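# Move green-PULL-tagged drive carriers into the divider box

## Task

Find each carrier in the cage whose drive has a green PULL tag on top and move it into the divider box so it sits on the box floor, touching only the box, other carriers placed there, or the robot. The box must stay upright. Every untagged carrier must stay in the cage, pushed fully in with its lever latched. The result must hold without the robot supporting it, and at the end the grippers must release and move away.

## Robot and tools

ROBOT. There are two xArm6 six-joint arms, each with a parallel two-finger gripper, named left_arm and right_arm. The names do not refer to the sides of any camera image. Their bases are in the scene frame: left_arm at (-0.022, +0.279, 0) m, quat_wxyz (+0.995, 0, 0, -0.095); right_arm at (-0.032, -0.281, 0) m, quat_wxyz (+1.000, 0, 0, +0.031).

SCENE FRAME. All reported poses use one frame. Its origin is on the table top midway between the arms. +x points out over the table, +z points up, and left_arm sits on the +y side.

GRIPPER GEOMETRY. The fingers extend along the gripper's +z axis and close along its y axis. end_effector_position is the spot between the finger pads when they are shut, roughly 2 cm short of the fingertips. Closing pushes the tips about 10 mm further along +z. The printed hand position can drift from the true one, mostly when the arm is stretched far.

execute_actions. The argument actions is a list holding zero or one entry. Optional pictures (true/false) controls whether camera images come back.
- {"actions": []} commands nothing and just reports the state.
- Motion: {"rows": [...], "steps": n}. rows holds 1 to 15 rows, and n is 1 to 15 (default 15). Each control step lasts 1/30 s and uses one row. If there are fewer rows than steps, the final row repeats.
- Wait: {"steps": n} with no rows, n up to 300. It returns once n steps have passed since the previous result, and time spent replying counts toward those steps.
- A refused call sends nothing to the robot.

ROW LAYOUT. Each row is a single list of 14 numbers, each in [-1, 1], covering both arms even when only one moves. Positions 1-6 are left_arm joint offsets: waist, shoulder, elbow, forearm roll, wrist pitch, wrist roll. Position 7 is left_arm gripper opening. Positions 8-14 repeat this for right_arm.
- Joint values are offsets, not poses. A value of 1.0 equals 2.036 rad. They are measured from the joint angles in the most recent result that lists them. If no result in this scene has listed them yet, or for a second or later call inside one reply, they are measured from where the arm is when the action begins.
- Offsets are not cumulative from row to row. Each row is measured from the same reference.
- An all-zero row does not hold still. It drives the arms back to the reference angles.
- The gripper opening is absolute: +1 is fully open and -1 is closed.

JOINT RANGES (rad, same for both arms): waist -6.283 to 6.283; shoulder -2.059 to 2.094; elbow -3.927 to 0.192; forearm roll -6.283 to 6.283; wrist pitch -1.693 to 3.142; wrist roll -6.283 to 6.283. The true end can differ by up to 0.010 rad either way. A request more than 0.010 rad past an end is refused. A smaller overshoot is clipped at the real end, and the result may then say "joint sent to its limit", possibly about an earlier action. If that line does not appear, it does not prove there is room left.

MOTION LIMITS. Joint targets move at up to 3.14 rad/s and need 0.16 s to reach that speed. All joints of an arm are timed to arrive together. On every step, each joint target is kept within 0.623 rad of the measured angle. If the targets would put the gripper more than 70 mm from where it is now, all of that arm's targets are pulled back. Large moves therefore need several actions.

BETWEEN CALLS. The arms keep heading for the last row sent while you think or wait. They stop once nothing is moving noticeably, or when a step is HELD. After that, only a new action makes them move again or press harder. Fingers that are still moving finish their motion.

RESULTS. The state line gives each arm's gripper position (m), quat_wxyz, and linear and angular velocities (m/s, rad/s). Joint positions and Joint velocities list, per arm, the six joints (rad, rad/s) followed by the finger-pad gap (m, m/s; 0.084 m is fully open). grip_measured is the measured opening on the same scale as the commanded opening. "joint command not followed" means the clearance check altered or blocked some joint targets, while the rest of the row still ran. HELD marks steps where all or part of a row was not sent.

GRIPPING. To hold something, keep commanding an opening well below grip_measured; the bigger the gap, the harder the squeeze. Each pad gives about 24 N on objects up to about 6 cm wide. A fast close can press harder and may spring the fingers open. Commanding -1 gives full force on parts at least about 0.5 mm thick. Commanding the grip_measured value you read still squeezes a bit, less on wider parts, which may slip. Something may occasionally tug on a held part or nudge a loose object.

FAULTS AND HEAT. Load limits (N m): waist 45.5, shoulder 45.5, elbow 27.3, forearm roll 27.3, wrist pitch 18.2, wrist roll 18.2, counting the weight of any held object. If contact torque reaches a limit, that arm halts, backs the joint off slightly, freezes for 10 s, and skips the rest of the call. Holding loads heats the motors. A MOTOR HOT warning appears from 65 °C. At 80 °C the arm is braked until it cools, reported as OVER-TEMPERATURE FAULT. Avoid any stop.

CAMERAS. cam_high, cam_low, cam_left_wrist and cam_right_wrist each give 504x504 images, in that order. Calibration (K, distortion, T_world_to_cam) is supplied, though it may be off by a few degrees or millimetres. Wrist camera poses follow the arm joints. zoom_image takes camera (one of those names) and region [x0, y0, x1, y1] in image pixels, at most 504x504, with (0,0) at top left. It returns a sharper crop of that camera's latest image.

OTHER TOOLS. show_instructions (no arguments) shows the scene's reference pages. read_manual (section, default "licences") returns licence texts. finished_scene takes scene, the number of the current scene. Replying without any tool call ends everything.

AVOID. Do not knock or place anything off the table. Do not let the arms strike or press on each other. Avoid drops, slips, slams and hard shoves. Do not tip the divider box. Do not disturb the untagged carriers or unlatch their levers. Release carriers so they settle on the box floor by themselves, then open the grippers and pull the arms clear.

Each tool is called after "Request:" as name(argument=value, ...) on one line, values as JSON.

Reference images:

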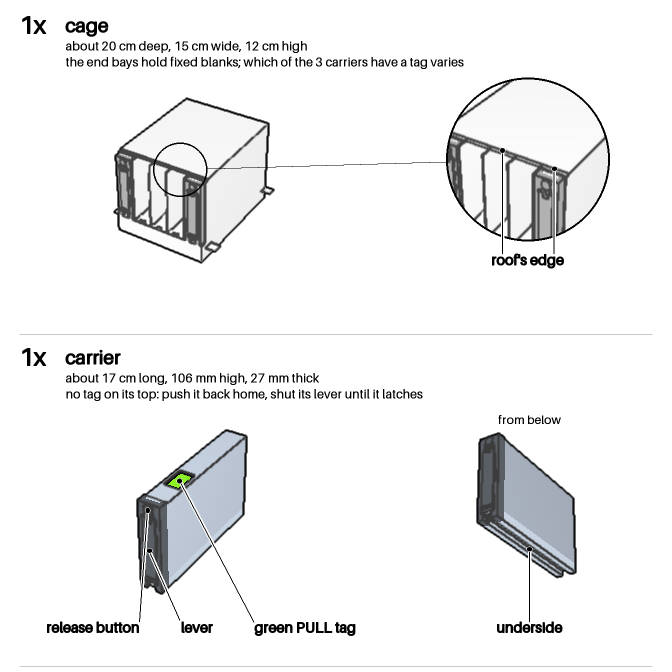

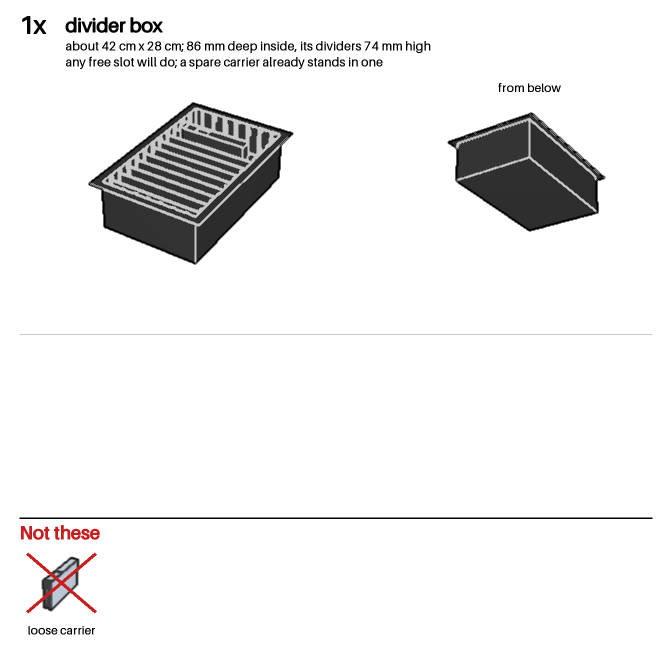

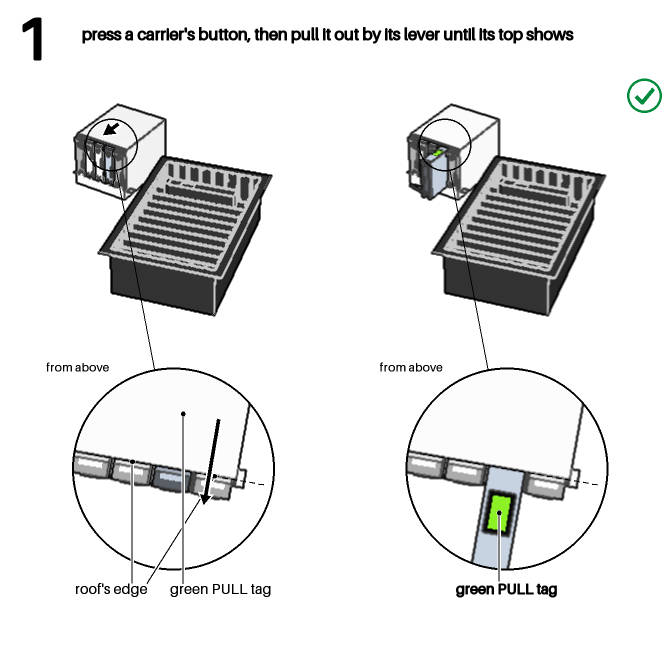

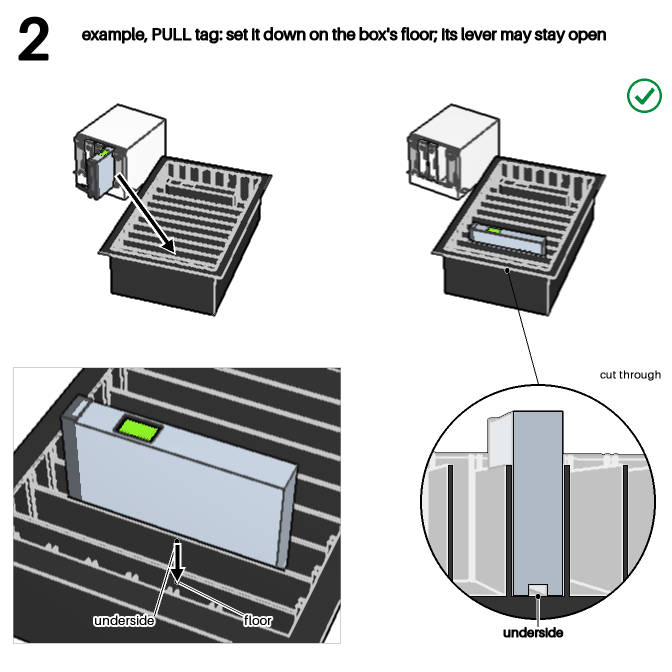

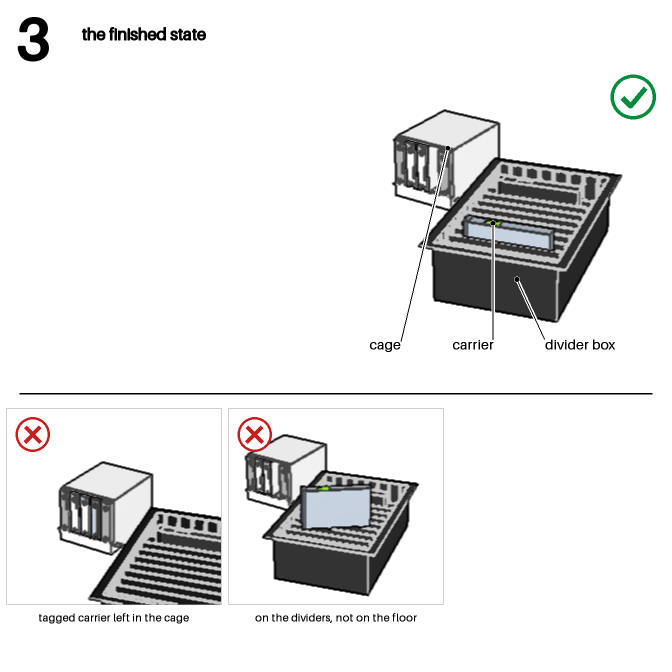

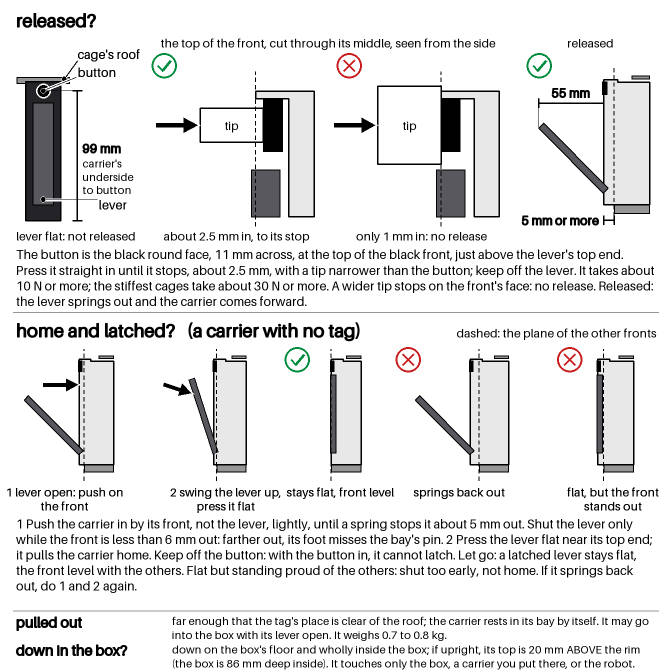

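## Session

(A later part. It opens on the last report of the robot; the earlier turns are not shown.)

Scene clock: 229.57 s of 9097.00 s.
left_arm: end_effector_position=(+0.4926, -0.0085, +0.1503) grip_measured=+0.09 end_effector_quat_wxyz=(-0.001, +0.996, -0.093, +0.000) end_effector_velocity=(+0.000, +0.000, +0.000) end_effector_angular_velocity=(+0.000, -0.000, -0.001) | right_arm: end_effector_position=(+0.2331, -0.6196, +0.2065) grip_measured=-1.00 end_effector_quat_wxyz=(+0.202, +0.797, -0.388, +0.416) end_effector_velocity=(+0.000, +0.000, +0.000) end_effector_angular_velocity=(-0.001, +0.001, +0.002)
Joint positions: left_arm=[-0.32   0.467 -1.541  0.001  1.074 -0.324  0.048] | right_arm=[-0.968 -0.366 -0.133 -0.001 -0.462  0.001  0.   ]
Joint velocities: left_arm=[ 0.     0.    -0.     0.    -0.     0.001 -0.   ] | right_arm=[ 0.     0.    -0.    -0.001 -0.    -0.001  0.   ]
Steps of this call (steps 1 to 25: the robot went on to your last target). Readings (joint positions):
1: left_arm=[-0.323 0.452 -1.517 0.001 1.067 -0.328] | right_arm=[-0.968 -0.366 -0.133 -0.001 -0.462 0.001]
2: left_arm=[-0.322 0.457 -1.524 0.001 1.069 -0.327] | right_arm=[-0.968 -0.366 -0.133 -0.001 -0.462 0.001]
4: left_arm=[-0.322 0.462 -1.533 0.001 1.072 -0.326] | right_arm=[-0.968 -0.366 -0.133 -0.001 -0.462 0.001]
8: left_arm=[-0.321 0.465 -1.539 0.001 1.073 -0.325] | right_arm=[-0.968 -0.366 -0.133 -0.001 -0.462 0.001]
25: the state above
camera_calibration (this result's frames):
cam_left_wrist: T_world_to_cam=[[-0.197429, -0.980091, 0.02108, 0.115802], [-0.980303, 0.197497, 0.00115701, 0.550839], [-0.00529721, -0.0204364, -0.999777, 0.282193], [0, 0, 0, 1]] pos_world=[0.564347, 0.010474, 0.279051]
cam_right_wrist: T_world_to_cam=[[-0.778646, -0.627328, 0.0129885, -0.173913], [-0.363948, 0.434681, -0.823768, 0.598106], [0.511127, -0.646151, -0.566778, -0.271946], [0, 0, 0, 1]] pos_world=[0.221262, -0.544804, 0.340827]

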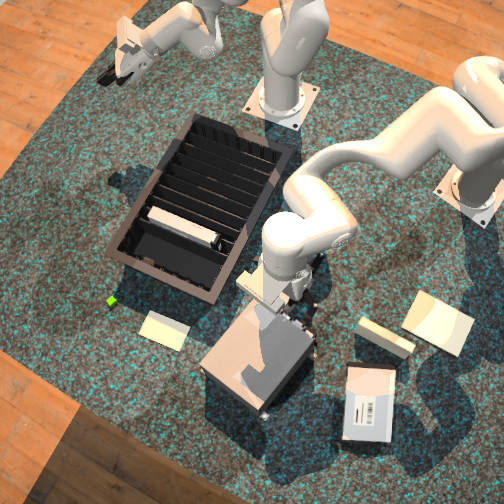

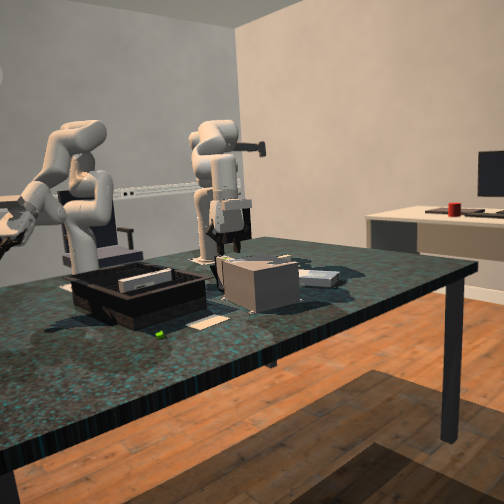

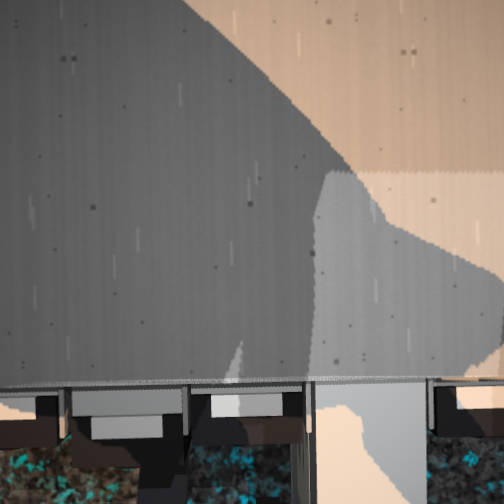

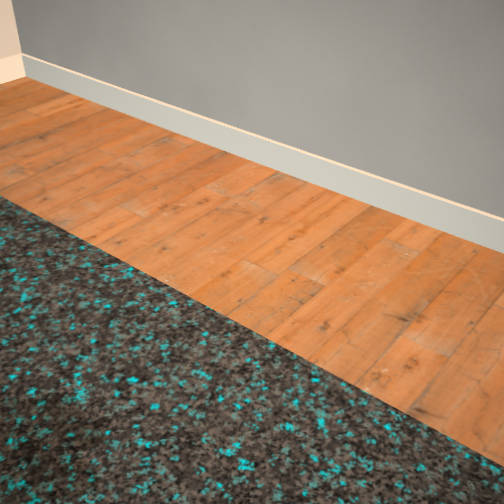

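Request:
execute_actions(actions=[{"rows":[[0,0.025,0.025,0,-0.05,0,0.1,0,0,0,0,0,0,-1]]}], pictures=false)

Request:
execute_actions(actions=[{"steps":10}], pictures=false)

Request:
execute_actions(actions=[{"rows":[[0,0,0,0,0,0,-0.1,0,0,0,0,0,0,-1],[0,0,0,0,0,0,-0.2,0,0,0,0,0,0,-1],[0,0,0,0,0,0,-0.3,0,0,0,0,0,0,-1],[0,0,0,0,0,0,-0.4,0,0,0,0,0,0,-1],[0,0,0,0,0,0,-0.5,0,0,0,0,0,0,-1],[0,0,0,0,0,0,-0.7,0,0,0,0,0,0,-1],[0,0,0,0,0,0,-1,0,0,0,0,0,0,-1]]}], pictures=false)

Request:
execute_actions(actions=[{"rows":[[-0.0027,-0.0155,0.024,0,-0.0087,-0.0027,-1,0,0,0,0,0,0,-1],[-0.0027,-0.0155,0.024,0,-0.0087,-0.0027,-1,0,0,0,0,0,0,-1],[-0.0054,-0.0307,0.0477,0,-0.017,-0.0054,-1,0,0,0,0,0,0,-1],[-0.0054,-0.0307,0.0477,0,-0.017,-0.0054,-1,0,0,0,0,0,0,-1],[-0.0083,-0.0457,0.0706,0,-0.025,-0.0083,-1,0,0,0,0,0,0,-1],[-0.0083,-0.0457,0.0706,0,-0.025,-0.0083,-1,0,0,0,0,0,0,-1],[-0.0112,-0.0605,0.093,0,-0.0326,-0.0112,-1,0,0,0,0,0,0,-1],[-0.0112,-0.0605,0.093,0,-0.0326,-0.0112,-1,0,0,0,0,0,0,-1],[-0.0143,-0.075,0.1147,0,-0.0397,-0.0143,-1,0,0,0,0,0,0,-1],[-0.0143,-0.075,0.1147,0,-0.0397,-0.0143,-1,0,0,0,0,0,0,-1],[-0.0174,-0.0894,0.1358,0,-0.0464,-0.0174,-1,0,0,0,0,0,0,-1],[-0.0174,-0.0894,0.1358,0,-0.0464,-0.0174,-1,0,0,0,0,0,0,-1],[-0.0207,-0.1035,0.1562,0,-0.0527,-0.0207,-1,0,0,0,0,0,0,-1],[-0.0207,-0.1035,0.1562,0,-0.0527,-0.0207,-1,0,0,0,0,0,0,-1],[-0.024,-0.1173,0.1761,0,-0.0587,-0.024,-1,0,0,0,0,0,0,-1]]}], pictures=false)

Request:
execute_actions(actions=[{"steps":18}])

Request:
zoom_image(camera="cam_high", region=[90,100,310,320])

Scene clock: 249.97 s of 9097.00 s.
left_arm: end_effector_position=(+0.4935, -0.0090, +0.1090) grip_measured=+0.09 end_effector_quat_wxyz=(+0.000, +0.996, -0.093, +0.002) end_effector_velocity=(-0.004, +0.002, -0.011) end_effector_angular_velocity=(+0.008, +0.014, +0.001) | right_arm: end_effector_position=(+0.2331, -0.6196, +0.2065) grip_measured=-1.00 end_effector_quat_wxyz=(+0.202, +0.797, -0.388, +0.416) end_effector_velocity=(-0.000, +0.000, -0.001) end_effector_angular_velocity=(+0.002, +0.001, -0.000)
Joint positions: left_arm=[-0.32   0.516 -1.492  0.001  0.973 -0.324  0.048] | right_arm=[-0.968 -0.366 -0.133 -0.001 -0.462  0.001  0.   ]
Joint velocities: left_arm=[-0.     0.01   0.015  0.    -0.009 -0.002 -0.   ] | right_arm=[-0.     0.001  0.001 -0.    -0.     0.001  0.   ]
Steps of this call (steps 1 to 15: the robot went on to your last target; steps 16 to 90: nothing new was sent; then 16.90 s passed at rest; steps 91 to 105: all 15 steps of this action). Readings (joint positions):
91: left_arm=[-0.320 0.467 -1.541 0.001 1.074 -0.324] | right_arm=[-0.968 -0.366 -0.133 -0.001 -0.462 0.001]
92: left_arm=[-0.320 0.468 -1.540 0.001 1.070 -0.324] | right_arm=[-0.968 -0.366 -0.133 -0.001 -0.462 0.001]
94: left_arm=[-0.320 0.481 -1.529 0.001 1.037 -0.324] | right_arm=[-0.968 -0.366 -0.133 -0.001 -0.462 0.001]
98: left_arm=[-0.320 0.516 -1.491 0.001 0.988 -0.324] | right_arm=[-0.968 -0.366 -0.133 -0.001 -0.462 0.001]
105: the state above

Scene clock: 250.30 s of 9097.00 s.
left_arm: end_effector_position=(+0.4928, -0.0086, +0.1074) grip_measured=+0.09 end_effector_quat_wxyz=(-0.000, +0.996, -0.093, +0.000) end_effector_velocity=(-0.000, +0.000, -0.000) end_effector_angular_velocity=(+0.000, +0.000, +0.001) | right_arm: end_effector_position=(+0.2331, -0.6196, +0.2065) grip_measured=-1.00 end_effector_quat_wxyz=(+0.202, +0.797, -0.388, +0.416) end_effector_velocity=(-0.000, -0.001, +0.001) end_effector_angular_velocity=(-0.001, -0.001, -0.001)
Joint positions: left_arm=[-0.32   0.518 -1.49   0.001  0.972 -0.324  0.048] | right_arm=[-0.968 -0.366 -0.133 -0.001 -0.462  0.001  0.   ]
Joint velocities: left_arm=[ 0.    -0.     0.001  0.    -0.    -0.001  0.   ] | right_arm=[-0.001 -0.002 -0.001  0.001  0.    -0.001  0.   ]
Steps of this call (steps 1 to 10: the robot went on to your last target). Readings (joint positions):
1: left_arm=[-0.320 0.517 -1.492 0.001 0.973 -0.324] | right_arm=[-0.968 -0.366 -0.133 -0.001 -0.462 0.001]
2: left_arm=[-0.320 0.517 -1.491 0.001 0.972 -0.324] | right_arm=[-0.968 -0.366 -0.133 -0.001 -0.462 0.001]
4: left_arm=[-0.320 0.518 -1.490 0.001 0.972 -0.324] | right_arm=[-0.968 -0.366 -0.133 -0.001 -0.462 0.001]
8: left_arm=[-0.320 0.518 -1.490 0.001 0.972 -0.324] | right_arm=[-0.968 -0.366 -0.133 -0.001 -0.462 0.001]
10: the state above

Scene clock: 250.80 s of 9097.00 s.
left_arm: end_effector_position=(+0.4931, -0.0071, +0.1075) grip_measured=-0.39 end_effector_quat_wxyz=(-0.001, +0.996, -0.092, +0.000) end_effector_velocity=(-0.000, -0.001, +0.000) end_effector_angular_velocity=(-0.001, -0.001, -0.003) | right_arm: end_effector_position=(+0.2331, -0.6196, +0.2065) grip_measured=-1.00 end_effector_quat_wxyz=(+0.202, +0.797, -0.388, +0.416) end_effector_velocity=(+0.000, +0.000, +0.001) end_effector_angular_velocity=(-0.001, -0.001, +0.001)
Joint positions: left_arm=[-0.318  0.517 -1.49   0.002  0.973 -0.325  0.027] | right_arm=[-0.968 -0.366 -0.133 -0.001 -0.462  0.001  0.   ]
Joint velocities: left_arm=[-0.002  0.001 -0.001 -0.    -0.001  0.002  0.   ] | right_arm=[ 0.001 -0.001 -0.    -0.    -0.     0.     0.   ]
Steps of this call (steps 1 to 15: all 15 steps of this action). Readings (joint positions):
1: left_arm=[-0.320 0.518 -1.490 0.001 0.972 -0.324] | right_arm=[-0.968 -0.366 -0.133 -0.001 -0.462 0.001]
2: left_arm=[-0.320 0.518 -1.490 0.001 0.972 -0.324] | right_arm=[-0.968 -0.366 -0.133 -0.001 -0.462 0.001]
4: left_arm=[-0.320 0.518 -1.490 0.001 0.972 -0.324] | right_arm=[-0.968 -0.366 -0.133 -0.001 -0.462 0.001]
8: left_arm=[-0.318 0.517 -1.490 0.002 0.974 -0.325] | right_arm=[-0.968 -0.366 -0.133 -0.001 -0.462 0.001]
15: the state above

Scene clock: 251.30 s of 9097.00 s.
left_arm: end_effector_position=(+0.4403, +0.0020, +0.1094) grip_measured=-0.40 end_effector_quat_wxyz=(+0.000, +0.996, -0.092, +0.002) end_effector_velocity=(-0.156, +0.027, -0.007) end_effector_angular_velocity=(+0.011, +0.026, -0.006) | right_arm: end_effector_position=(+0.2331, -0.6196, +0.2065) grip_measured=-1.00 end_effector_quat_wxyz=(+0.202, +0.797, -0.388, +0.416) end_effector_velocity=(+0.000, +0.001, -0.001) end_effector_angular_velocity=(+0.001, +0.002, +0.002)
Joint positions: left_arm=[-0.351  0.349 -1.238  0.002  0.885 -0.357  0.027] | right_arm=[-0.968 -0.366 -0.133 -0.001 -0.462  0.001  0.   ]
Joint velocities: left_arm=[-0.104 -0.429  0.646 -0.004 -0.19  -0.096  0.   ] | right_arm=[ 0.002  0.     0.002  0.001  0.    -0.002  0.   ]
Steps of this call (steps 1 to 15: all 15 steps of this action). Readings (joint positions):
1: left_arm=[-0.318 0.517 -1.490 0.002 0.973 -0.325] | right_arm=[-0.968 -0.366 -0.133 -0.001 -0.462 0.001]
2: left_arm=[-0.318 0.515 -1.487 0.002 0.971 -0.325] | right_arm=[-0.968 -0.366 -0.133 -0.001 -0.462 0.001]
4: left_arm=[-0.319 0.504 -1.468 0.003 0.958 -0.327] | right_arm=[-0.968 -0.366 -0.133 -0.001 -0.462 0.001]
8: left_arm=[-0.328 0.452 -1.394 0.003 0.932 -0.336] | right_arm=[-0.968 -0.366 -0.133 -0.001 -0.462 0.001]
15: the state above

Scene clock: 251.90 s of 9097.00 s.
left_arm: end_effector_position=(+0.4148, +0.0069, +0.1080) grip_measured=-0.40 end_effector_quat_wxyz=(-0.000, +0.996, -0.093, +0.001) end_effector_velocity=(-0.001, +0.001, -0.001) end_effector_angular_velocity=(+0.002, +0.002, -0.001) | right_arm: end_effector_position=(+0.2331, -0.6196, +0.2065) grip_measured=-1.00 end_effector_quat_wxyz=(+0.202, +0.797, -0.388, +0.416) end_effector_velocity=(-0.000, -0.000, -0.000) end_effector_angular_velocity=(-0.001, +0.002, +0.001)
Joint positions: left_arm=[-0.368  0.278 -1.133  0.002  0.853 -0.374  0.027] | right_arm=[-0.968 -0.366 -0.133 -0.001 -0.462  0.001  0.   ]
Joint velocities: left_arm=[-0.    -0.001  0.004  0.     0.     0.     0.   ] | right_arm=[-0.001  0.001 -0.    -0.001  0.    -0.002  0.   ]
Steps of this call (steps 1 to 18: the robot went on to your last target). Readings (joint positions):
1: left_arm=[-0.354 0.334 -1.216 0.002 0.878 -0.360] | right_arm=[-0.968 -0.366 -0.133 -0.001 -0.462 0.001]
2: left_arm=[-0.358 0.320 -1.195 0.002 0.872 -0.364] | right_arm=[-0.968 -0.366 -0.133 -0.001 -0.462 0.001]
4: left_arm=[-0.364 0.298 -1.162 0.002 0.863 -0.369] | right_arm=[-0.968 -0.366 -0.133 -0.001 -0.462 0.001]
8: left_arm=[-0.367 0.282 -1.139 0.002 0.855 -0.372] | right_arm=[-0.968 -0.366 -0.133 -0.001 -0.462 0.001]
18: the state above
camera_calibration (this result's frames):
cam_left_wrist: T_world_to_cam=[[-0.196672, -0.980236, 0.0213689, 0.116034], [-0.98046, 0.19672, 0.000133443, 0.471717], [-0.0043345, -0.0209251, -0.999772, 0.239365], [0, 0, 0, 1]] pos_world=[0.486357, 0.0259538, 0.236768]
cam_right_wrist: T_world_to_cam=[[-0.778646, -0.627328, 0.0129885, -0.173913], [-0.363948, 0.434681, -0.823768, 0.598106], [0.511128, -0.646151, -0.566778, -0.271946], [0, 0, 0, 1]] pos_world=[0.221262, -0.544804, 0.340827]

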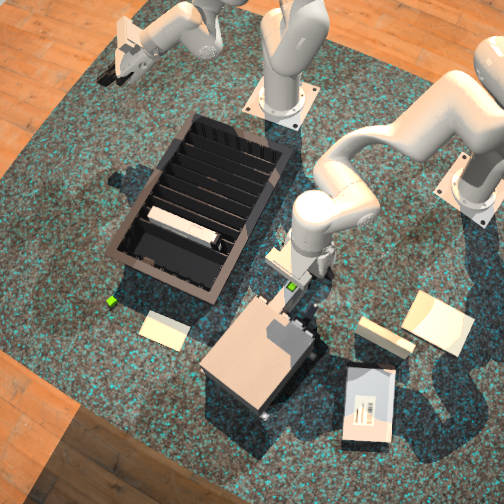

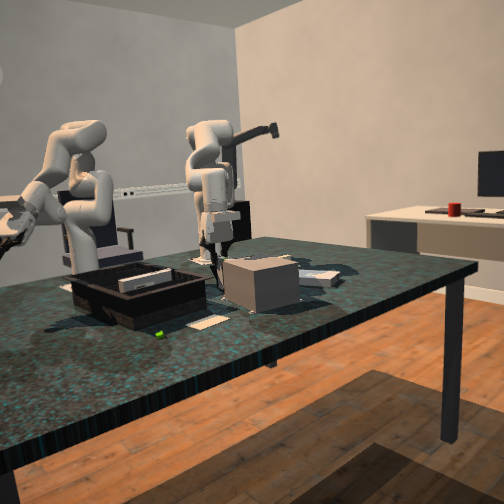

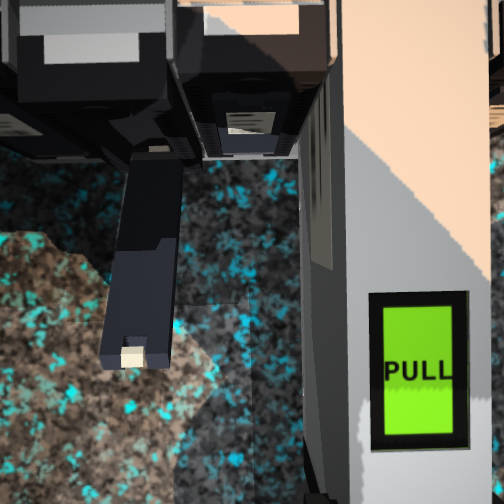

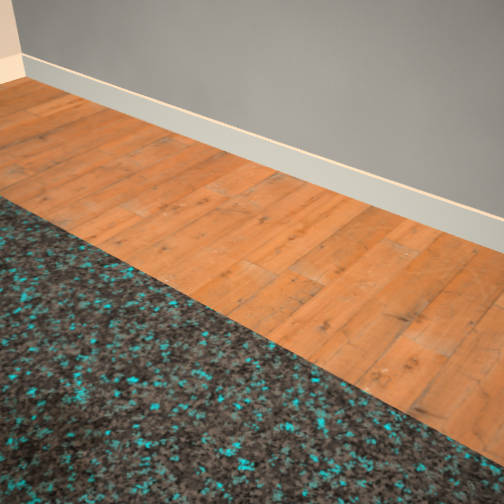

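Region (90, 100, 310, 320) of cam_high's 504x504 image, scaled by 2.291, with more detail than that image has.

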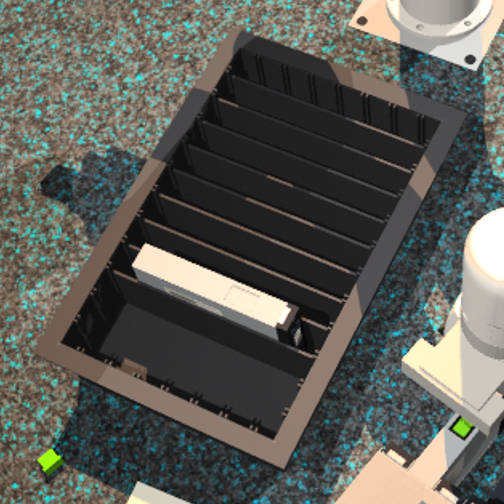

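Request:
execute_actions(actions=[{"rows":[[0,-0.0028,-0.0025,0,0.0053,0,-1,0,0,0,0,0,0,-1],[0,-0.0028,-0.0025,0,0.0053,0,-1,0,0,0,0,0,0,-1],[0,-0.0028,-0.0025,0,0.0053,0,-1,0,0,0,0,0,0,-1],[0,-0.0028,-0.0025,0,0.0053,0,-1,0,0,0,0,0,0,-1],[0,-0.0028,-0.0025,0,0.0053,0,-1,0,0,0,0,0,0,-1],[0,-0.0028,-0.0025,0,0.0053,0,-1,0,0,0,0,0,0,-1],[0,-0.0028,-0.0025,0,0.0053,0,-1,0,0,0,0,0,0,-1],[0,-0.0028,-0.0025,0,0.0053,0,-1,0,0,0,0,0,0,-1],[-0.001,-0.0069,0.0033,0,0.0036,-0.001,-1,0,0,0,0,0,0,-1],[-0.001,-0.0069,0.0033,0,0.0036,-0.001,-1,0,0,0,0,0,0,-1],[-0.002,-0.011,0.0092,0,0.0018,-0.002,-1,0,0,0,0,0,0,-1],[-0.002,-0.011,0.0092,0,0.0018,-0.002,-1,0,0,0,0,0,0,-1],[-0.0035,-0.0165,0.017,0,-0.0005,-0.0035,-1,0,0,0,0,0,0,-1]]}], pictures=false)

Request:
execute_actions(actions=[{"steps":12}])

Scene clock: 262.47 s of 9097.00 s.
left_arm: end_effector_position=(+0.4067, +0.0098, +0.1089) grip_measured=-0.40 end_effector_quat_wxyz=(-0.003, +0.996, -0.092, -0.004) end_effector_velocity=(-0.046, +0.006, +0.000) end_effector_angular_velocity=(+0.001, +0.005, -0.003) | right_arm: end_effector_position=(+0.2331, -0.6196, +0.2065) grip_measured=-1.00 end_effector_quat_wxyz=(+0.202, +0.797, -0.388, +0.416) end_effector_velocity=(-0.000, -0.000, -0.001) end_effector_angular_velocity=(+0.002, +0.001, -0.001)
Joint positions: left_arm=[-0.372  0.258 -1.11   0.002  0.861 -0.378  0.027] | right_arm=[-0.968 -0.366 -0.133 -0.001 -0.462  0.001  0.   ]
Joint velocities: left_arm=[-0.039 -0.126  0.174 -0.003 -0.043 -0.033 -0.   ] | right_arm=[-0.001  0.002  0.    -0.     0.     0.     0.   ]
Steps of this call (steps 1 to 15: the robot went on to your last target; steps 16 to 90: nothing new was sent; then 7.07 s passed at rest; steps 91 to 105: all 15 steps of this action). Readings (joint positions):
91: left_arm=[-0.367 0.278 -1.132 0.002 0.853 -0.374] | right_arm=[-0.968 -0.366 -0.133 -0.001 -0.462 0.001]
92: left_arm=[-0.367 0.278 -1.133 0.003 0.855 -0.374] | right_arm=[-0.968 -0.366 -0.133 -0.001 -0.462 0.001]
94: left_arm=[-0.365 0.277 -1.133 0.003 0.859 -0.373] | right_arm=[-0.968 -0.366 -0.133 -0.001 -0.462 0.001]
98: left_arm=[-0.365 0.275 -1.133 0.003 0.865 -0.373] | right_arm=[-0.968 -0.366 -0.133 -0.001 -0.462 0.001]
105: the state above

Scene clock: 262.87 s of 9097.00 s.
left_arm: end_effector_position=(+0.4044, +0.0091, +0.1109) grip_measured=-0.40 end_effector_quat_wxyz=(-0.001, +0.996, -0.093, -0.001) end_effector_velocity=(+0.005, -0.003, +0.007) end_effector_angular_velocity=(-0.011, -0.018, +0.000) | right_arm: end_effector_position=(+0.2331, -0.6196, +0.2065) grip_measured=-1.00 end_effector_quat_wxyz=(+0.202, +0.797, -0.388, +0.416) end_effector_velocity=(+0.000, +0.000, +0.000) end_effector_angular_velocity=(-0.001, -0.001, +0.001)
Joint positions: left_arm=[-0.375  0.245 -1.097  0.002  0.854 -0.381  0.027] | right_arm=[-0.968 -0.366 -0.133 -0.001 -0.462  0.001  0.   ]
Joint velocities: left_arm=[ 0.    -0.006 -0.008  0.    -0.007 -0.     0.   ] | right_arm=[ 0.001 -0.001  0.001  0.001 -0.    -0.     0.   ]
Steps of this call (steps 1 to 12: the robot went on to your last target). Readings (joint positions):
1: left_arm=[-0.373 0.254 -1.104 0.002 0.860 -0.379] | right_arm=[-0.968 -0.366 -0.133 -0.001 -0.462 0.001]
2: left_arm=[-0.374 0.251 -1.101 0.002 0.859 -0.380] | right_arm=[-0.968 -0.366 -0.133 -0.001 -0.462 0.001]
4: left_arm=[-0.375 0.248 -1.097 0.002 0.857 -0.380] | right_arm=[-0.968 -0.366 -0.133 -0.001 -0.462 0.001]
8: left_arm=[-0.375 0.246 -1.096 0.002 0.855 -0.381] | right_arm=[-0.968 -0.366 -0.133 -0.001 -0.462 0.001]
12: the state above
camera_calibration (this result's frames):
cam_left_wrist: T_world_to_cam=[[-0.196562, -0.980283, 0.0202207, 0.11616], [-0.980464, 0.196668, 0.00337247, 0.460747], [-0.00728275, -0.0191628, -0.99979, 0.243422], [0, 0, 0, 1]] pos_world=[0.476351, 0.0279198, 0.239468]
cam_right_wrist: T_world_to_cam=[[-0.778646, -0.627329, 0.0129886, -0.173913], [-0.363948, 0.434681, -0.823768, 0.598106], [0.511128, -0.646151, -0.566778, -0.271946], [0, 0, 0, 1]] pos_world=[0.221262, -0.544804, 0.340827]

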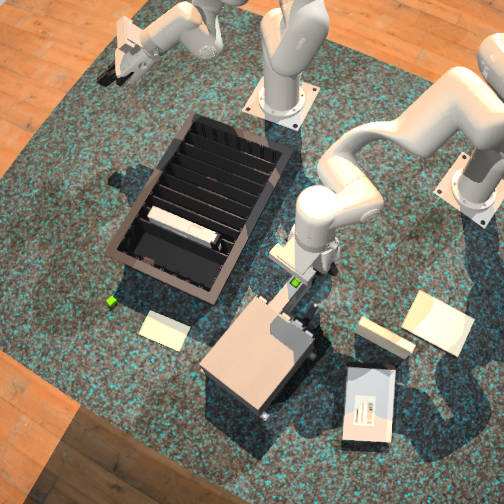

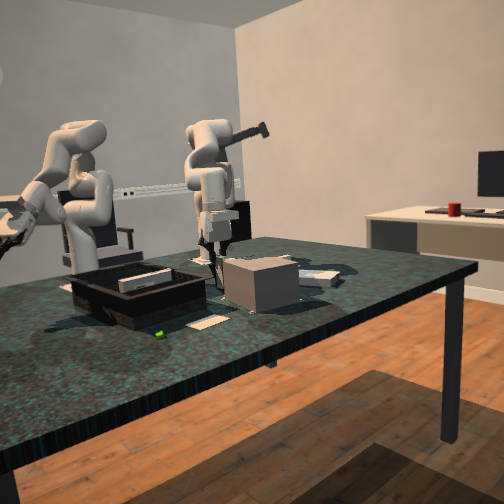

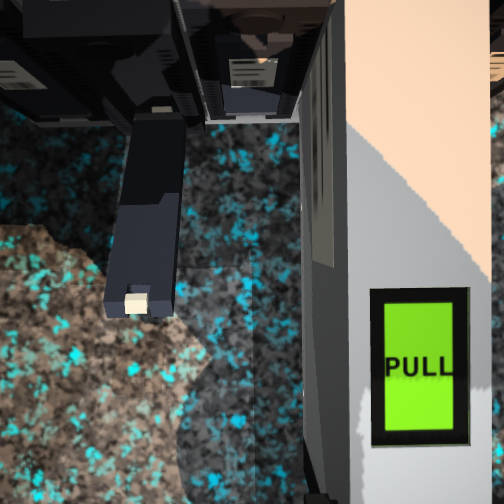

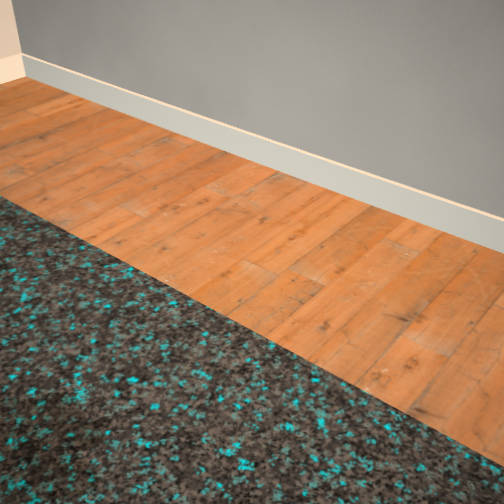

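Request:
execute_actions(actions=[{"rows":[[-0.0015,-0.0054,0.0075,0,-0.0021,-0.0015,-1,0,0,0,0,0,0,-1],[-0.0015,-0.0054,0.0075,0,-0.0021,-0.0015,-1,0,0,0,0,0,0,-1],[-0.003,-0.0108,0.015,0,-0.0042,-0.003,-1,0,0,0,0,0,0,-1],[-0.003,-0.0108,0.015,0,-0.0042,-0.003,-1,0,0,0,0,0,0,-1],[-0.0045,-0.0162,0.0225,0,-0.0063,-0.0045,-1,0,0,0,0,0,0,-1],[-0.0045,-0.0162,0.0225,0,-0.0063,-0.0045,-1,0,0,0,0,0,0,-1],[-0.006,-0.0216,0.03,0,-0.0084,-0.006,-1,0,0,0,0,0,0,-1],[-0.006,-0.0216,0.03,0,-0.0084,-0.006,-1,0,0,0,0,0,0,-1],[-0.0075,-0.027,0.0375,0,-0.0105,-0.0075,-1,0,0,0,0,0,0,-1]]}], pictures=false)

Request:
execute_actions(actions=[{"rows":[[-0.0016,-0.0054,0.0072,0,-0.0018,-0.0016,-1,0,0,0,0,0,0,-1],[-0.0016,-0.0054,0.0072,0,-0.0018,-0.0016,-1,0,0,0,0,0,0,-1],[-0.0032,-0.0108,0.0144,0,-0.0036,-0.0032,-1,0,0,0,0,0,0,-1],[-0.0032,-0.0108,0.0144,0,-0.0036,-0.0032,-1,0,0,0,0,0,0,-1],[-0.0048,-0.0162,0.0216,0,-0.0054,-0.0048,-1,0,0,0,0,0,0,-1],[-0.0048,-0.0162,0.0216,0,-0.0054,-0.0048,-1,0,0,0,0,0,0,-1],[-0.0064,-0.0216,0.0288,0,-0.0072,-0.0064,-1,0,0,0,0,0,0,-1],[-0.0064,-0.0216,0.0288,0,-0.0072,-0.0064,-1,0,0,0,0,0,0,-1],[-0.0085,-0.0285,0.038,0,-0.0095,-0.0085,-1,0,0,0,0,0,0,-1]]}], pictures=false)

Request:
execute_actions(actions=[{"steps":10}])

Scene clock: 270.53 s of 9097.00 s.
left_arm: end_effector_position=(+0.3863, +0.0121, +0.1110) grip_measured=-0.40 end_effector_quat_wxyz=(-0.001, +0.996, -0.093, -0.000) end_effector_velocity=(-0.013, +0.003, -0.002) end_effector_angular_velocity=(+0.001, +0.002, +0.001) | right_arm: end_effector_position=(+0.2331, -0.6196, +0.2065) grip_measured=-1.00 end_effector_quat_wxyz=(+0.202, +0.797, -0.388, +0.416) end_effector_velocity=(-0.000, +0.000, -0.000) end_effector_angular_velocity=(-0.000, +0.001, +0.001)
Joint positions: left_arm=[-0.39   0.193 -1.025  0.002  0.833 -0.395  0.027] | right_arm=[-0.968 -0.366 -0.133 -0.001 -0.462  0.001  0.   ]
Joint velocities: left_arm=[-0.009 -0.032  0.05  -0.    -0.015 -0.01  -0.   ] | right_arm=[-0.001  0.     0.    -0.001 -0.    -0.001  0.   ]
Steps of this call (steps 1 to 30: the robot went on to your last target; steps 31 to 90: nothing new was sent; then 4.17 s passed at rest; steps 91 to 105: all 15 steps of this action). Readings (joint positions):
91: left_arm=[-0.375 0.245 -1.098 0.002 0.852 -0.381] | right_arm=[-0.968 -0.366 -0.133 -0.001 -0.462 0.001]
92: left_arm=[-0.375 0.244 -1.097 0.002 0.851 -0.381] | right_arm=[-0.968 -0.366 -0.133 -0.001 -0.462 0.001]
94: left_arm=[-0.377 0.238 -1.089 0.002 0.849 -0.383] | right_arm=[-0.968 -0.366 -0.133 -0.001 -0.462 0.001]
98: left_arm=[-0.382 0.220 -1.063 0.002 0.843 -0.388] | right_arm=[-0.968 -0.366 -0.133 -0.001 -0.462 0.001]
105: the state above

Scene clock: 271.03 s of 9097.00 s.
left_arm: end_effector_position=(+0.3668, +0.0156, +0.1109) grip_measured=-0.40 end_effector_quat_wxyz=(-0.001, +0.996, -0.093, -0.000) end_effector_velocity=(-0.013, +0.002, +0.000) end_effector_angular_velocity=(-0.002, -0.003, +0.002) | right_arm: end_effector_position=(+0.2331, -0.6196, +0.2065) grip_measured=-1.00 end_effector_quat_wxyz=(+0.202, +0.797, -0.388, +0.416) end_effector_velocity=(-0.001, -0.000, -0.001) end_effector_angular_velocity=(+0.003, +0.001, -0.002)
Joint positions: left_arm=[-0.406  0.139 -0.952  0.002  0.815 -0.411  0.027] | right_arm=[-0.968 -0.366 -0.133 -0.001 -0.462  0.001  0.   ]
Joint velocities: left_arm=[-0.011 -0.041  0.053 -0.    -0.016 -0.013 -0.   ] | right_arm=[-0.001  0.003 -0.     0.001 -0.     0.001  0.   ]
Steps of this call (steps 1 to 15: all 15 steps of this action). Readings (joint positions):
1: left_arm=[-0.390 0.192 -1.024 0.002 0.833 -0.395] | right_arm=[-0.968 -0.366 -0.133 -0.001 -0.462 0.001]
2: left_arm=[-0.391 0.191 -1.022 0.002 0.832 -0.396] | right_arm=[-0.968 -0.366 -0.133 -0.001 -0.462 0.001]
4: left_arm=[-0.392 0.186 -1.015 0.002 0.830 -0.397] | right_arm=[-0.968 -0.366 -0.133 -0.001 -0.462 0.001]
8: left_arm=[-0.397 0.168 -0.992 0.002 0.825 -0.402] | right_arm=[-0.968 -0.366 -0.133 -0.001 -0.462 0.001]
15: the state above

Scene clock: 271.37 s of 9097.00 s.
left_arm: end_effector_position=(+0.3658, +0.0158, +0.1109) grip_measured=-0.40 end_effector_quat_wxyz=(-0.001, +0.996, -0.093, -0.000) end_effector_velocity=(-0.000, +0.000, +0.001) end_effector_angular_velocity=(-0.001, -0.001, -0.000) | right_arm: end_effector_position=(+0.2331, -0.6196, +0.2065) grip_measured=-1.00 end_effector_quat_wxyz=(+0.202, +0.797, -0.388, +0.416) end_effector_velocity=(+0.000, +0.000, +0.000) end_effector_angular_velocity=(+0.001, -0.002, -0.001)
Joint positions: left_arm=[-0.407  0.135 -0.948  0.002  0.814 -0.412  0.027] | right_arm=[-0.968 -0.366 -0.133 -0.001 -0.462  0.001  0.   ]
Joint velocities: left_arm=[-0.    -0.002  0.001  0.    -0.    -0.    -0.   ] | right_arm=[ 0.001 -0.001  0.     0.001  0.     0.002  0.   ]
Steps of this call (steps 1 to 10: the robot went on to your last target). Readings (joint positions):
1: left_arm=[-0.407 0.138 -0.951 0.002 0.815 -0.411] | right_arm=[-0.968 -0.366 -0.133 -0.001 -0.462 0.001]
2: left_arm=[-0.407 0.137 -0.950 0.002 0.815 -0.412] | right_arm=[-0.968 -0.366 -0.133 -0.001 -0.462 0.001]
4: left_arm=[-0.407 0.136 -0.949 0.002 0.814 -0.412] | right_arm=[-0.968 -0.366 -0.133 -0.001 -0.462 0.001]
8: left_arm=[-0.407 0.135 -0.948 0.002 0.814 -0.412] | right_arm=[-0.968 -0.366 -0.133 -0.001 -0.462 0.001]
10: the state above
camera_calibration (this result's frames):
cam_left_wrist: T_world_to_cam=[[-0.197118, -0.980162, 0.0206551, 0.11533], [-0.98036, 0.197205, 0.00222658, 0.421615], [-0.00625569, -0.0198105, -0.999784, 0.242941], [0, 0, 0, 1]] pos_world=[0.437588, 0.0347099, 0.239567]
cam_right_wrist: T_world_to_cam=[[-0.778646, -0.627329, 0.0129886, -0.173913], [-0.363948, 0.43468, -0.823768, 0.598106], [0.511128, -0.646151, -0.566778, -0.271946], [0, 0, 0, 1]] pos_world=[0.221262, -0.544804, 0.340827]

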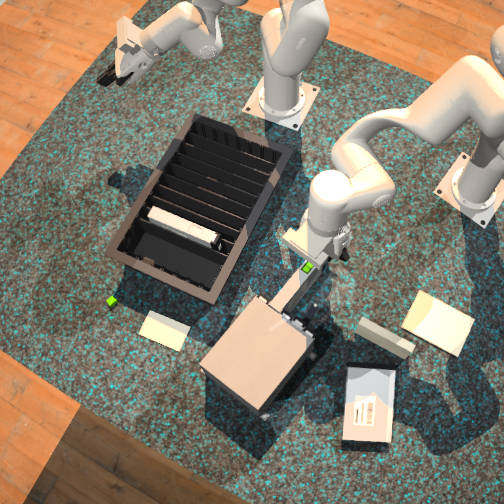

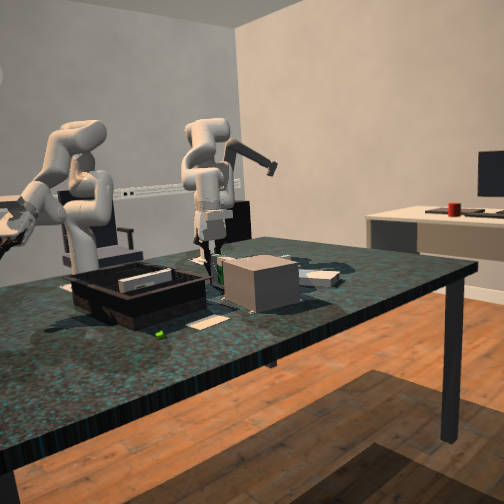

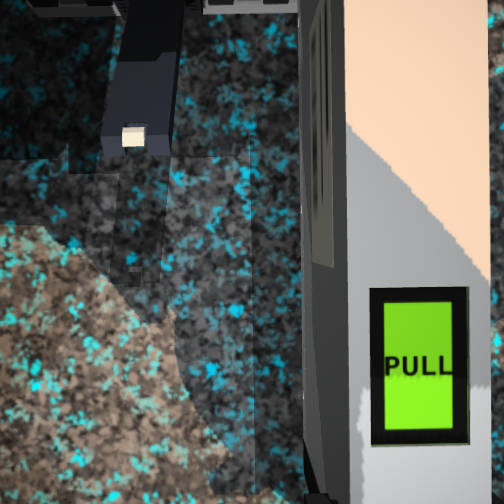

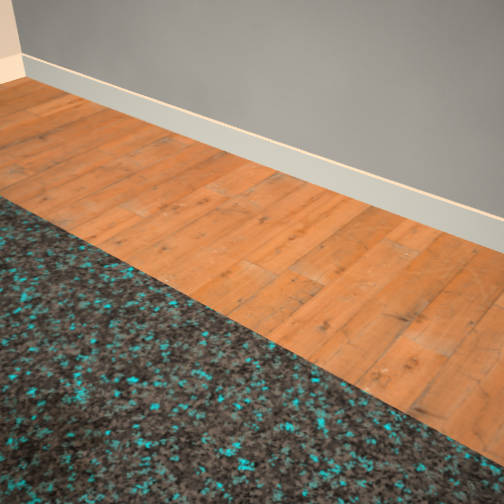

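Request:
execute_actions(actions=[{"rows":[[-0.0018,-0.0054,0.007,0,-0.0016,-0.0018,-1,0,0,0,0,0,0,-1],[-0.0018,-0.0054,0.007,0,-0.0016,-0.0018,-1,0,0,0,0,0,0,-1],[-0.0036,-0.0108,0.014,0,-0.0032,-0.0036,-1,0,0,0,0,0,0,-1],[-0.0036,-0.0108,0.014,0,-0.0032,-0.0036,-1,0,0,0,0,0,0,-1],[-0.0054,-0.0162,0.021,0,-0.0048,-0.0054,-1,0,0,0,0,0,0,-1],[-0.0054,-0.0162,0.021,0,-0.0048,-0.0054,-1,0,0,0,0,0,0,-1],[-0.0072,-0.0216,0.028,0,-0.0064,-0.0072,-1,0,0,0,0,0,0,-1],[-0.0072,-0.0216,0.028,0,-0.0064,-0.0072,-1,0,0,0,0,0,0,-1],[-0.0095,-0.0285,0.037,0,-0.0085,-0.0095,-1,0,0,0,0,0,0,-1]]}], pictures=false)

Request:
execute_actions(actions=[{"rows":[[0,0.004,0.002,0,-0.006,0,-1,0,0,0,0,0,0,-1],[0,0.004,0.002,0,-0.006,0,-1,0,0,0,0,0,0,-1],[0,0.004,0.002,0,-0.006,0,-1,0,0,0,0,0,0,-1],[0,0.0079,0.0043,0,-0.0122,0,-1,0,0,0,0,0,0,-1]]}], pictures=false)

Request:
execute_actions(actions=[{"rows":[[0,0,0,0,0,0,0.1,0,0,0,0,0,0,-1]]}])

Scene clock: 283.50 s of 9097.00 s.
left_arm: end_effector_position=(+0.3460, +0.0191, +0.1106) grip_measured=-0.40 end_effector_quat_wxyz=(-0.001, +0.996, -0.093, -0.000) end_effector_velocity=(-0.013, +0.003, +0.001) end_effector_angular_velocity=(-0.003, -0.004, +0.003) | right_arm: end_effector_position=(+0.2331, -0.6196, +0.2065) grip_measured=-1.00 end_effector_quat_wxyz=(+0.202, +0.797, -0.388, +0.416) end_effector_velocity=(-0.000, -0.000, -0.000) end_effector_angular_velocity=(+0.001, +0.000, -0.000)
Joint positions: left_arm=[-0.426  0.081 -0.877  0.002  0.798 -0.43   0.027] | right_arm=[-0.968 -0.366 -0.133 -0.001 -0.462  0.001  0.   ]
Joint velocities: left_arm=[-0.012 -0.041  0.05  -0.    -0.015 -0.015 -0.   ] | right_arm=[ 0.     0.001 -0.     0.     0.     0.     0.   ]
Steps of this call (steps 1 to 15: the robot went on to your last target; steps 16 to 90: nothing new was sent; then 8.63 s passed at rest; steps 91 to 105: all 15 steps of this action). Readings (joint positions):
91: left_arm=[-0.407 0.135 -0.948 0.002 0.814 -0.412] | right_arm=[-0.968 -0.366 -0.133 -0.001 -0.462 0.001]
92: left_arm=[-0.408 0.134 -0.946 0.002 0.813 -0.413] | right_arm=[-0.968 -0.366 -0.133 -0.001 -0.462 0.001]
94: left_arm=[-0.409 0.129 -0.939 0.002 0.812 -0.415] | right_arm=[-0.968 -0.366 -0.133 -0.001 -0.462 0.001]
98: left_arm=[-0.416 0.110 -0.916 0.002 0.807 -0.420] | right_arm=[-0.968 -0.366 -0.133 -0.001 -0.462 0.001]
105: the state above

Scene clock: 284.00 s of 9097.00 s.
left_arm: end_effector_position=(+0.3458, +0.0191, +0.1028) grip_measured=-0.40 end_effector_quat_wxyz=(-0.001, +0.996, -0.093, -0.000) end_effector_velocity=(+0.003, -0.000, -0.003) end_effector_angular_velocity=(-0.003, -0.006, +0.002) | right_arm: end_effector_position=(+0.2331, -0.6196, +0.2065) grip_measured=-1.00 end_effector_quat_wxyz=(+0.202, +0.797, -0.388, +0.416) end_effector_velocity=(-0.000, -0.000, +0.000) end_effector_angular_velocity=(-0.000, +0.000, +0.000)
Joint positions: left_arm=[-0.426  0.095 -0.869  0.002  0.775 -0.43   0.027] | right_arm=[-0.968 -0.366 -0.133 -0.001 -0.462  0.001  0.   ]
Joint velocities: left_arm=[ 0.002  0.009 -0.001  0.001 -0.015 -0.001  0.   ] | right_arm=[-0.001 -0.    -0.    -0.001  0.     0.     0.   ]
Steps of this call (steps 1 to 15: all 15 steps of this action). Readings (joint positions):
1: left_arm=[-0.426 0.080 -0.876 0.002 0.797 -0.430] | right_arm=[-0.968 -0.366 -0.133 -0.001 -0.462 0.001]
2: left_arm=[-0.426 0.080 -0.875 0.002 0.796 -0.431] | right_arm=[-0.968 -0.366 -0.133 -0.001 -0.462 0.001]
4: left_arm=[-0.427 0.083 -0.874 0.001 0.793 -0.430] | right_arm=[-0.968 -0.366 -0.133 -0.001 -0.462 0.001]
8: left_arm=[-0.426 0.093 -0.870 0.001 0.780 -0.430] | right_arm=[-0.968 -0.366 -0.133 -0.001 -0.462 0.001]
15: the state above

Scene clock: 284.50 s of 9097.00 s.
left_arm: end_effector_position=(+0.3460, +0.0190, +0.1028) grip_measured=+0.09 end_effector_quat_wxyz=(-0.001, +0.996, -0.093, +0.000) end_effector_velocity=(-0.001, -0.000, +0.001) end_effector_angular_velocity=(+0.000, +0.001, -0.001) | right_arm: end_effector_position=(+0.2331, -0.6196, +0.2065) grip_measured=-1.00 end_effector_quat_wxyz=(+0.202, +0.797, -0.388, +0.416) end_effector_velocity=(-0.000, -0.000, -0.000) end_effector_angular_velocity=(+0.001, +0.001, -0.001)
Joint positions: left_arm=[-0.426  0.095 -0.869  0.002  0.774 -0.43   0.048] | right_arm=[-0.968 -0.366 -0.133 -0.001 -0.462  0.001  0.   ]
Joint velocities: left_arm=[-0.001 -0.004  0.001 -0.     0.004  0.     0.   ] | right_arm=[-0.     0.001  0.     0.     0.    -0.     0.   ]
Steps of this call (steps 1 to 15: all 15 steps of this action). Readings (joint positions):
1: left_arm=[-0.426 0.095 -0.869 0.002 0.774 -0.430] | right_arm=[-0.968 -0.366 -0.133 -0.001 -0.462 0.001]
2: left_arm=[-0.426 0.096 -0.869 0.002 0.773 -0.430] | right_arm=[-0.968 -0.366 -0.133 -0.001 -0.462 0.001]
4: left_arm=[-0.425 0.097 -0.871 0.002 0.771 -0.430] | right_arm=[-0.968 -0.366 -0.133 -0.001 -0.462 0.001]
8: left_arm=[-0.425 0.096 -0.870 0.002 0.772 -0.430] | right_arm=[-0.968 -0.366 -0.133 -0.001 -0.462 0.001]
15: the state above
camera_calibration (this result's frames):
cam_left_wrist: T_world_to_cam=[[-0.197961, -0.979985, 0.0209893, 0.115019], [-0.980193, 0.198036, 0.00155182, 0.401638], [-0.00567741, -0.0202663, -0.999778, 0.234576], [0, 0, 0, 1]] pos_world=[0.417784, 0.0379323, 0.231486]
cam_right_wrist: T_world_to_cam=[[-0.778646, -0.627329, 0.0129886, -0.173913], [-0.363948, 0.434681, -0.823768, 0.598106], [0.511128, -0.646151, -0.566778, -0.271946], [0, 0, 0, 1]] pos_world=[0.221262, -0.544804, 0.340827]

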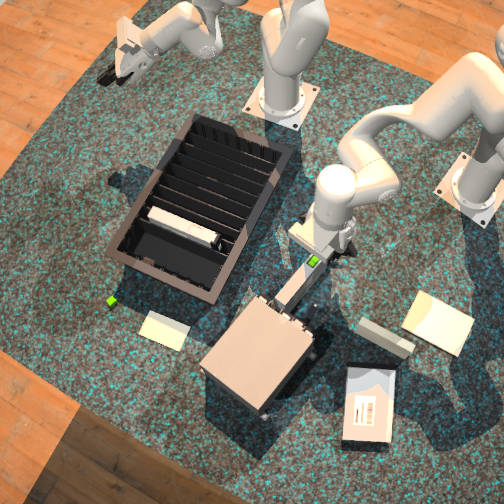

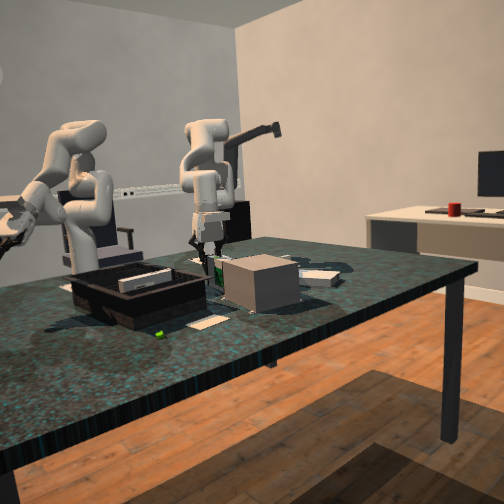

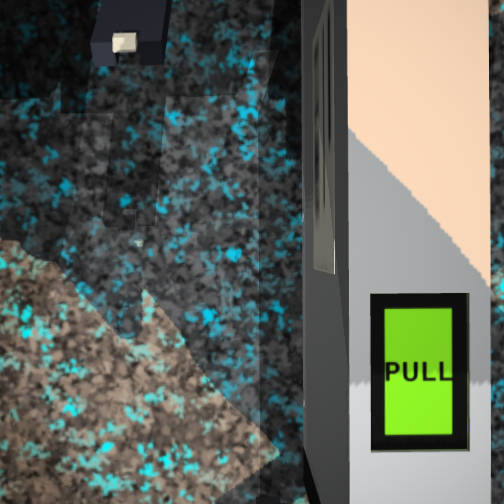

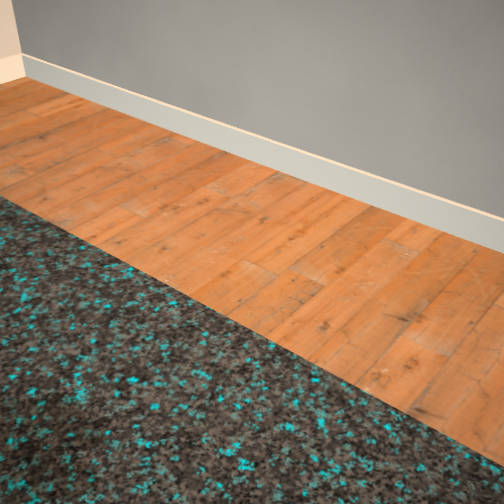

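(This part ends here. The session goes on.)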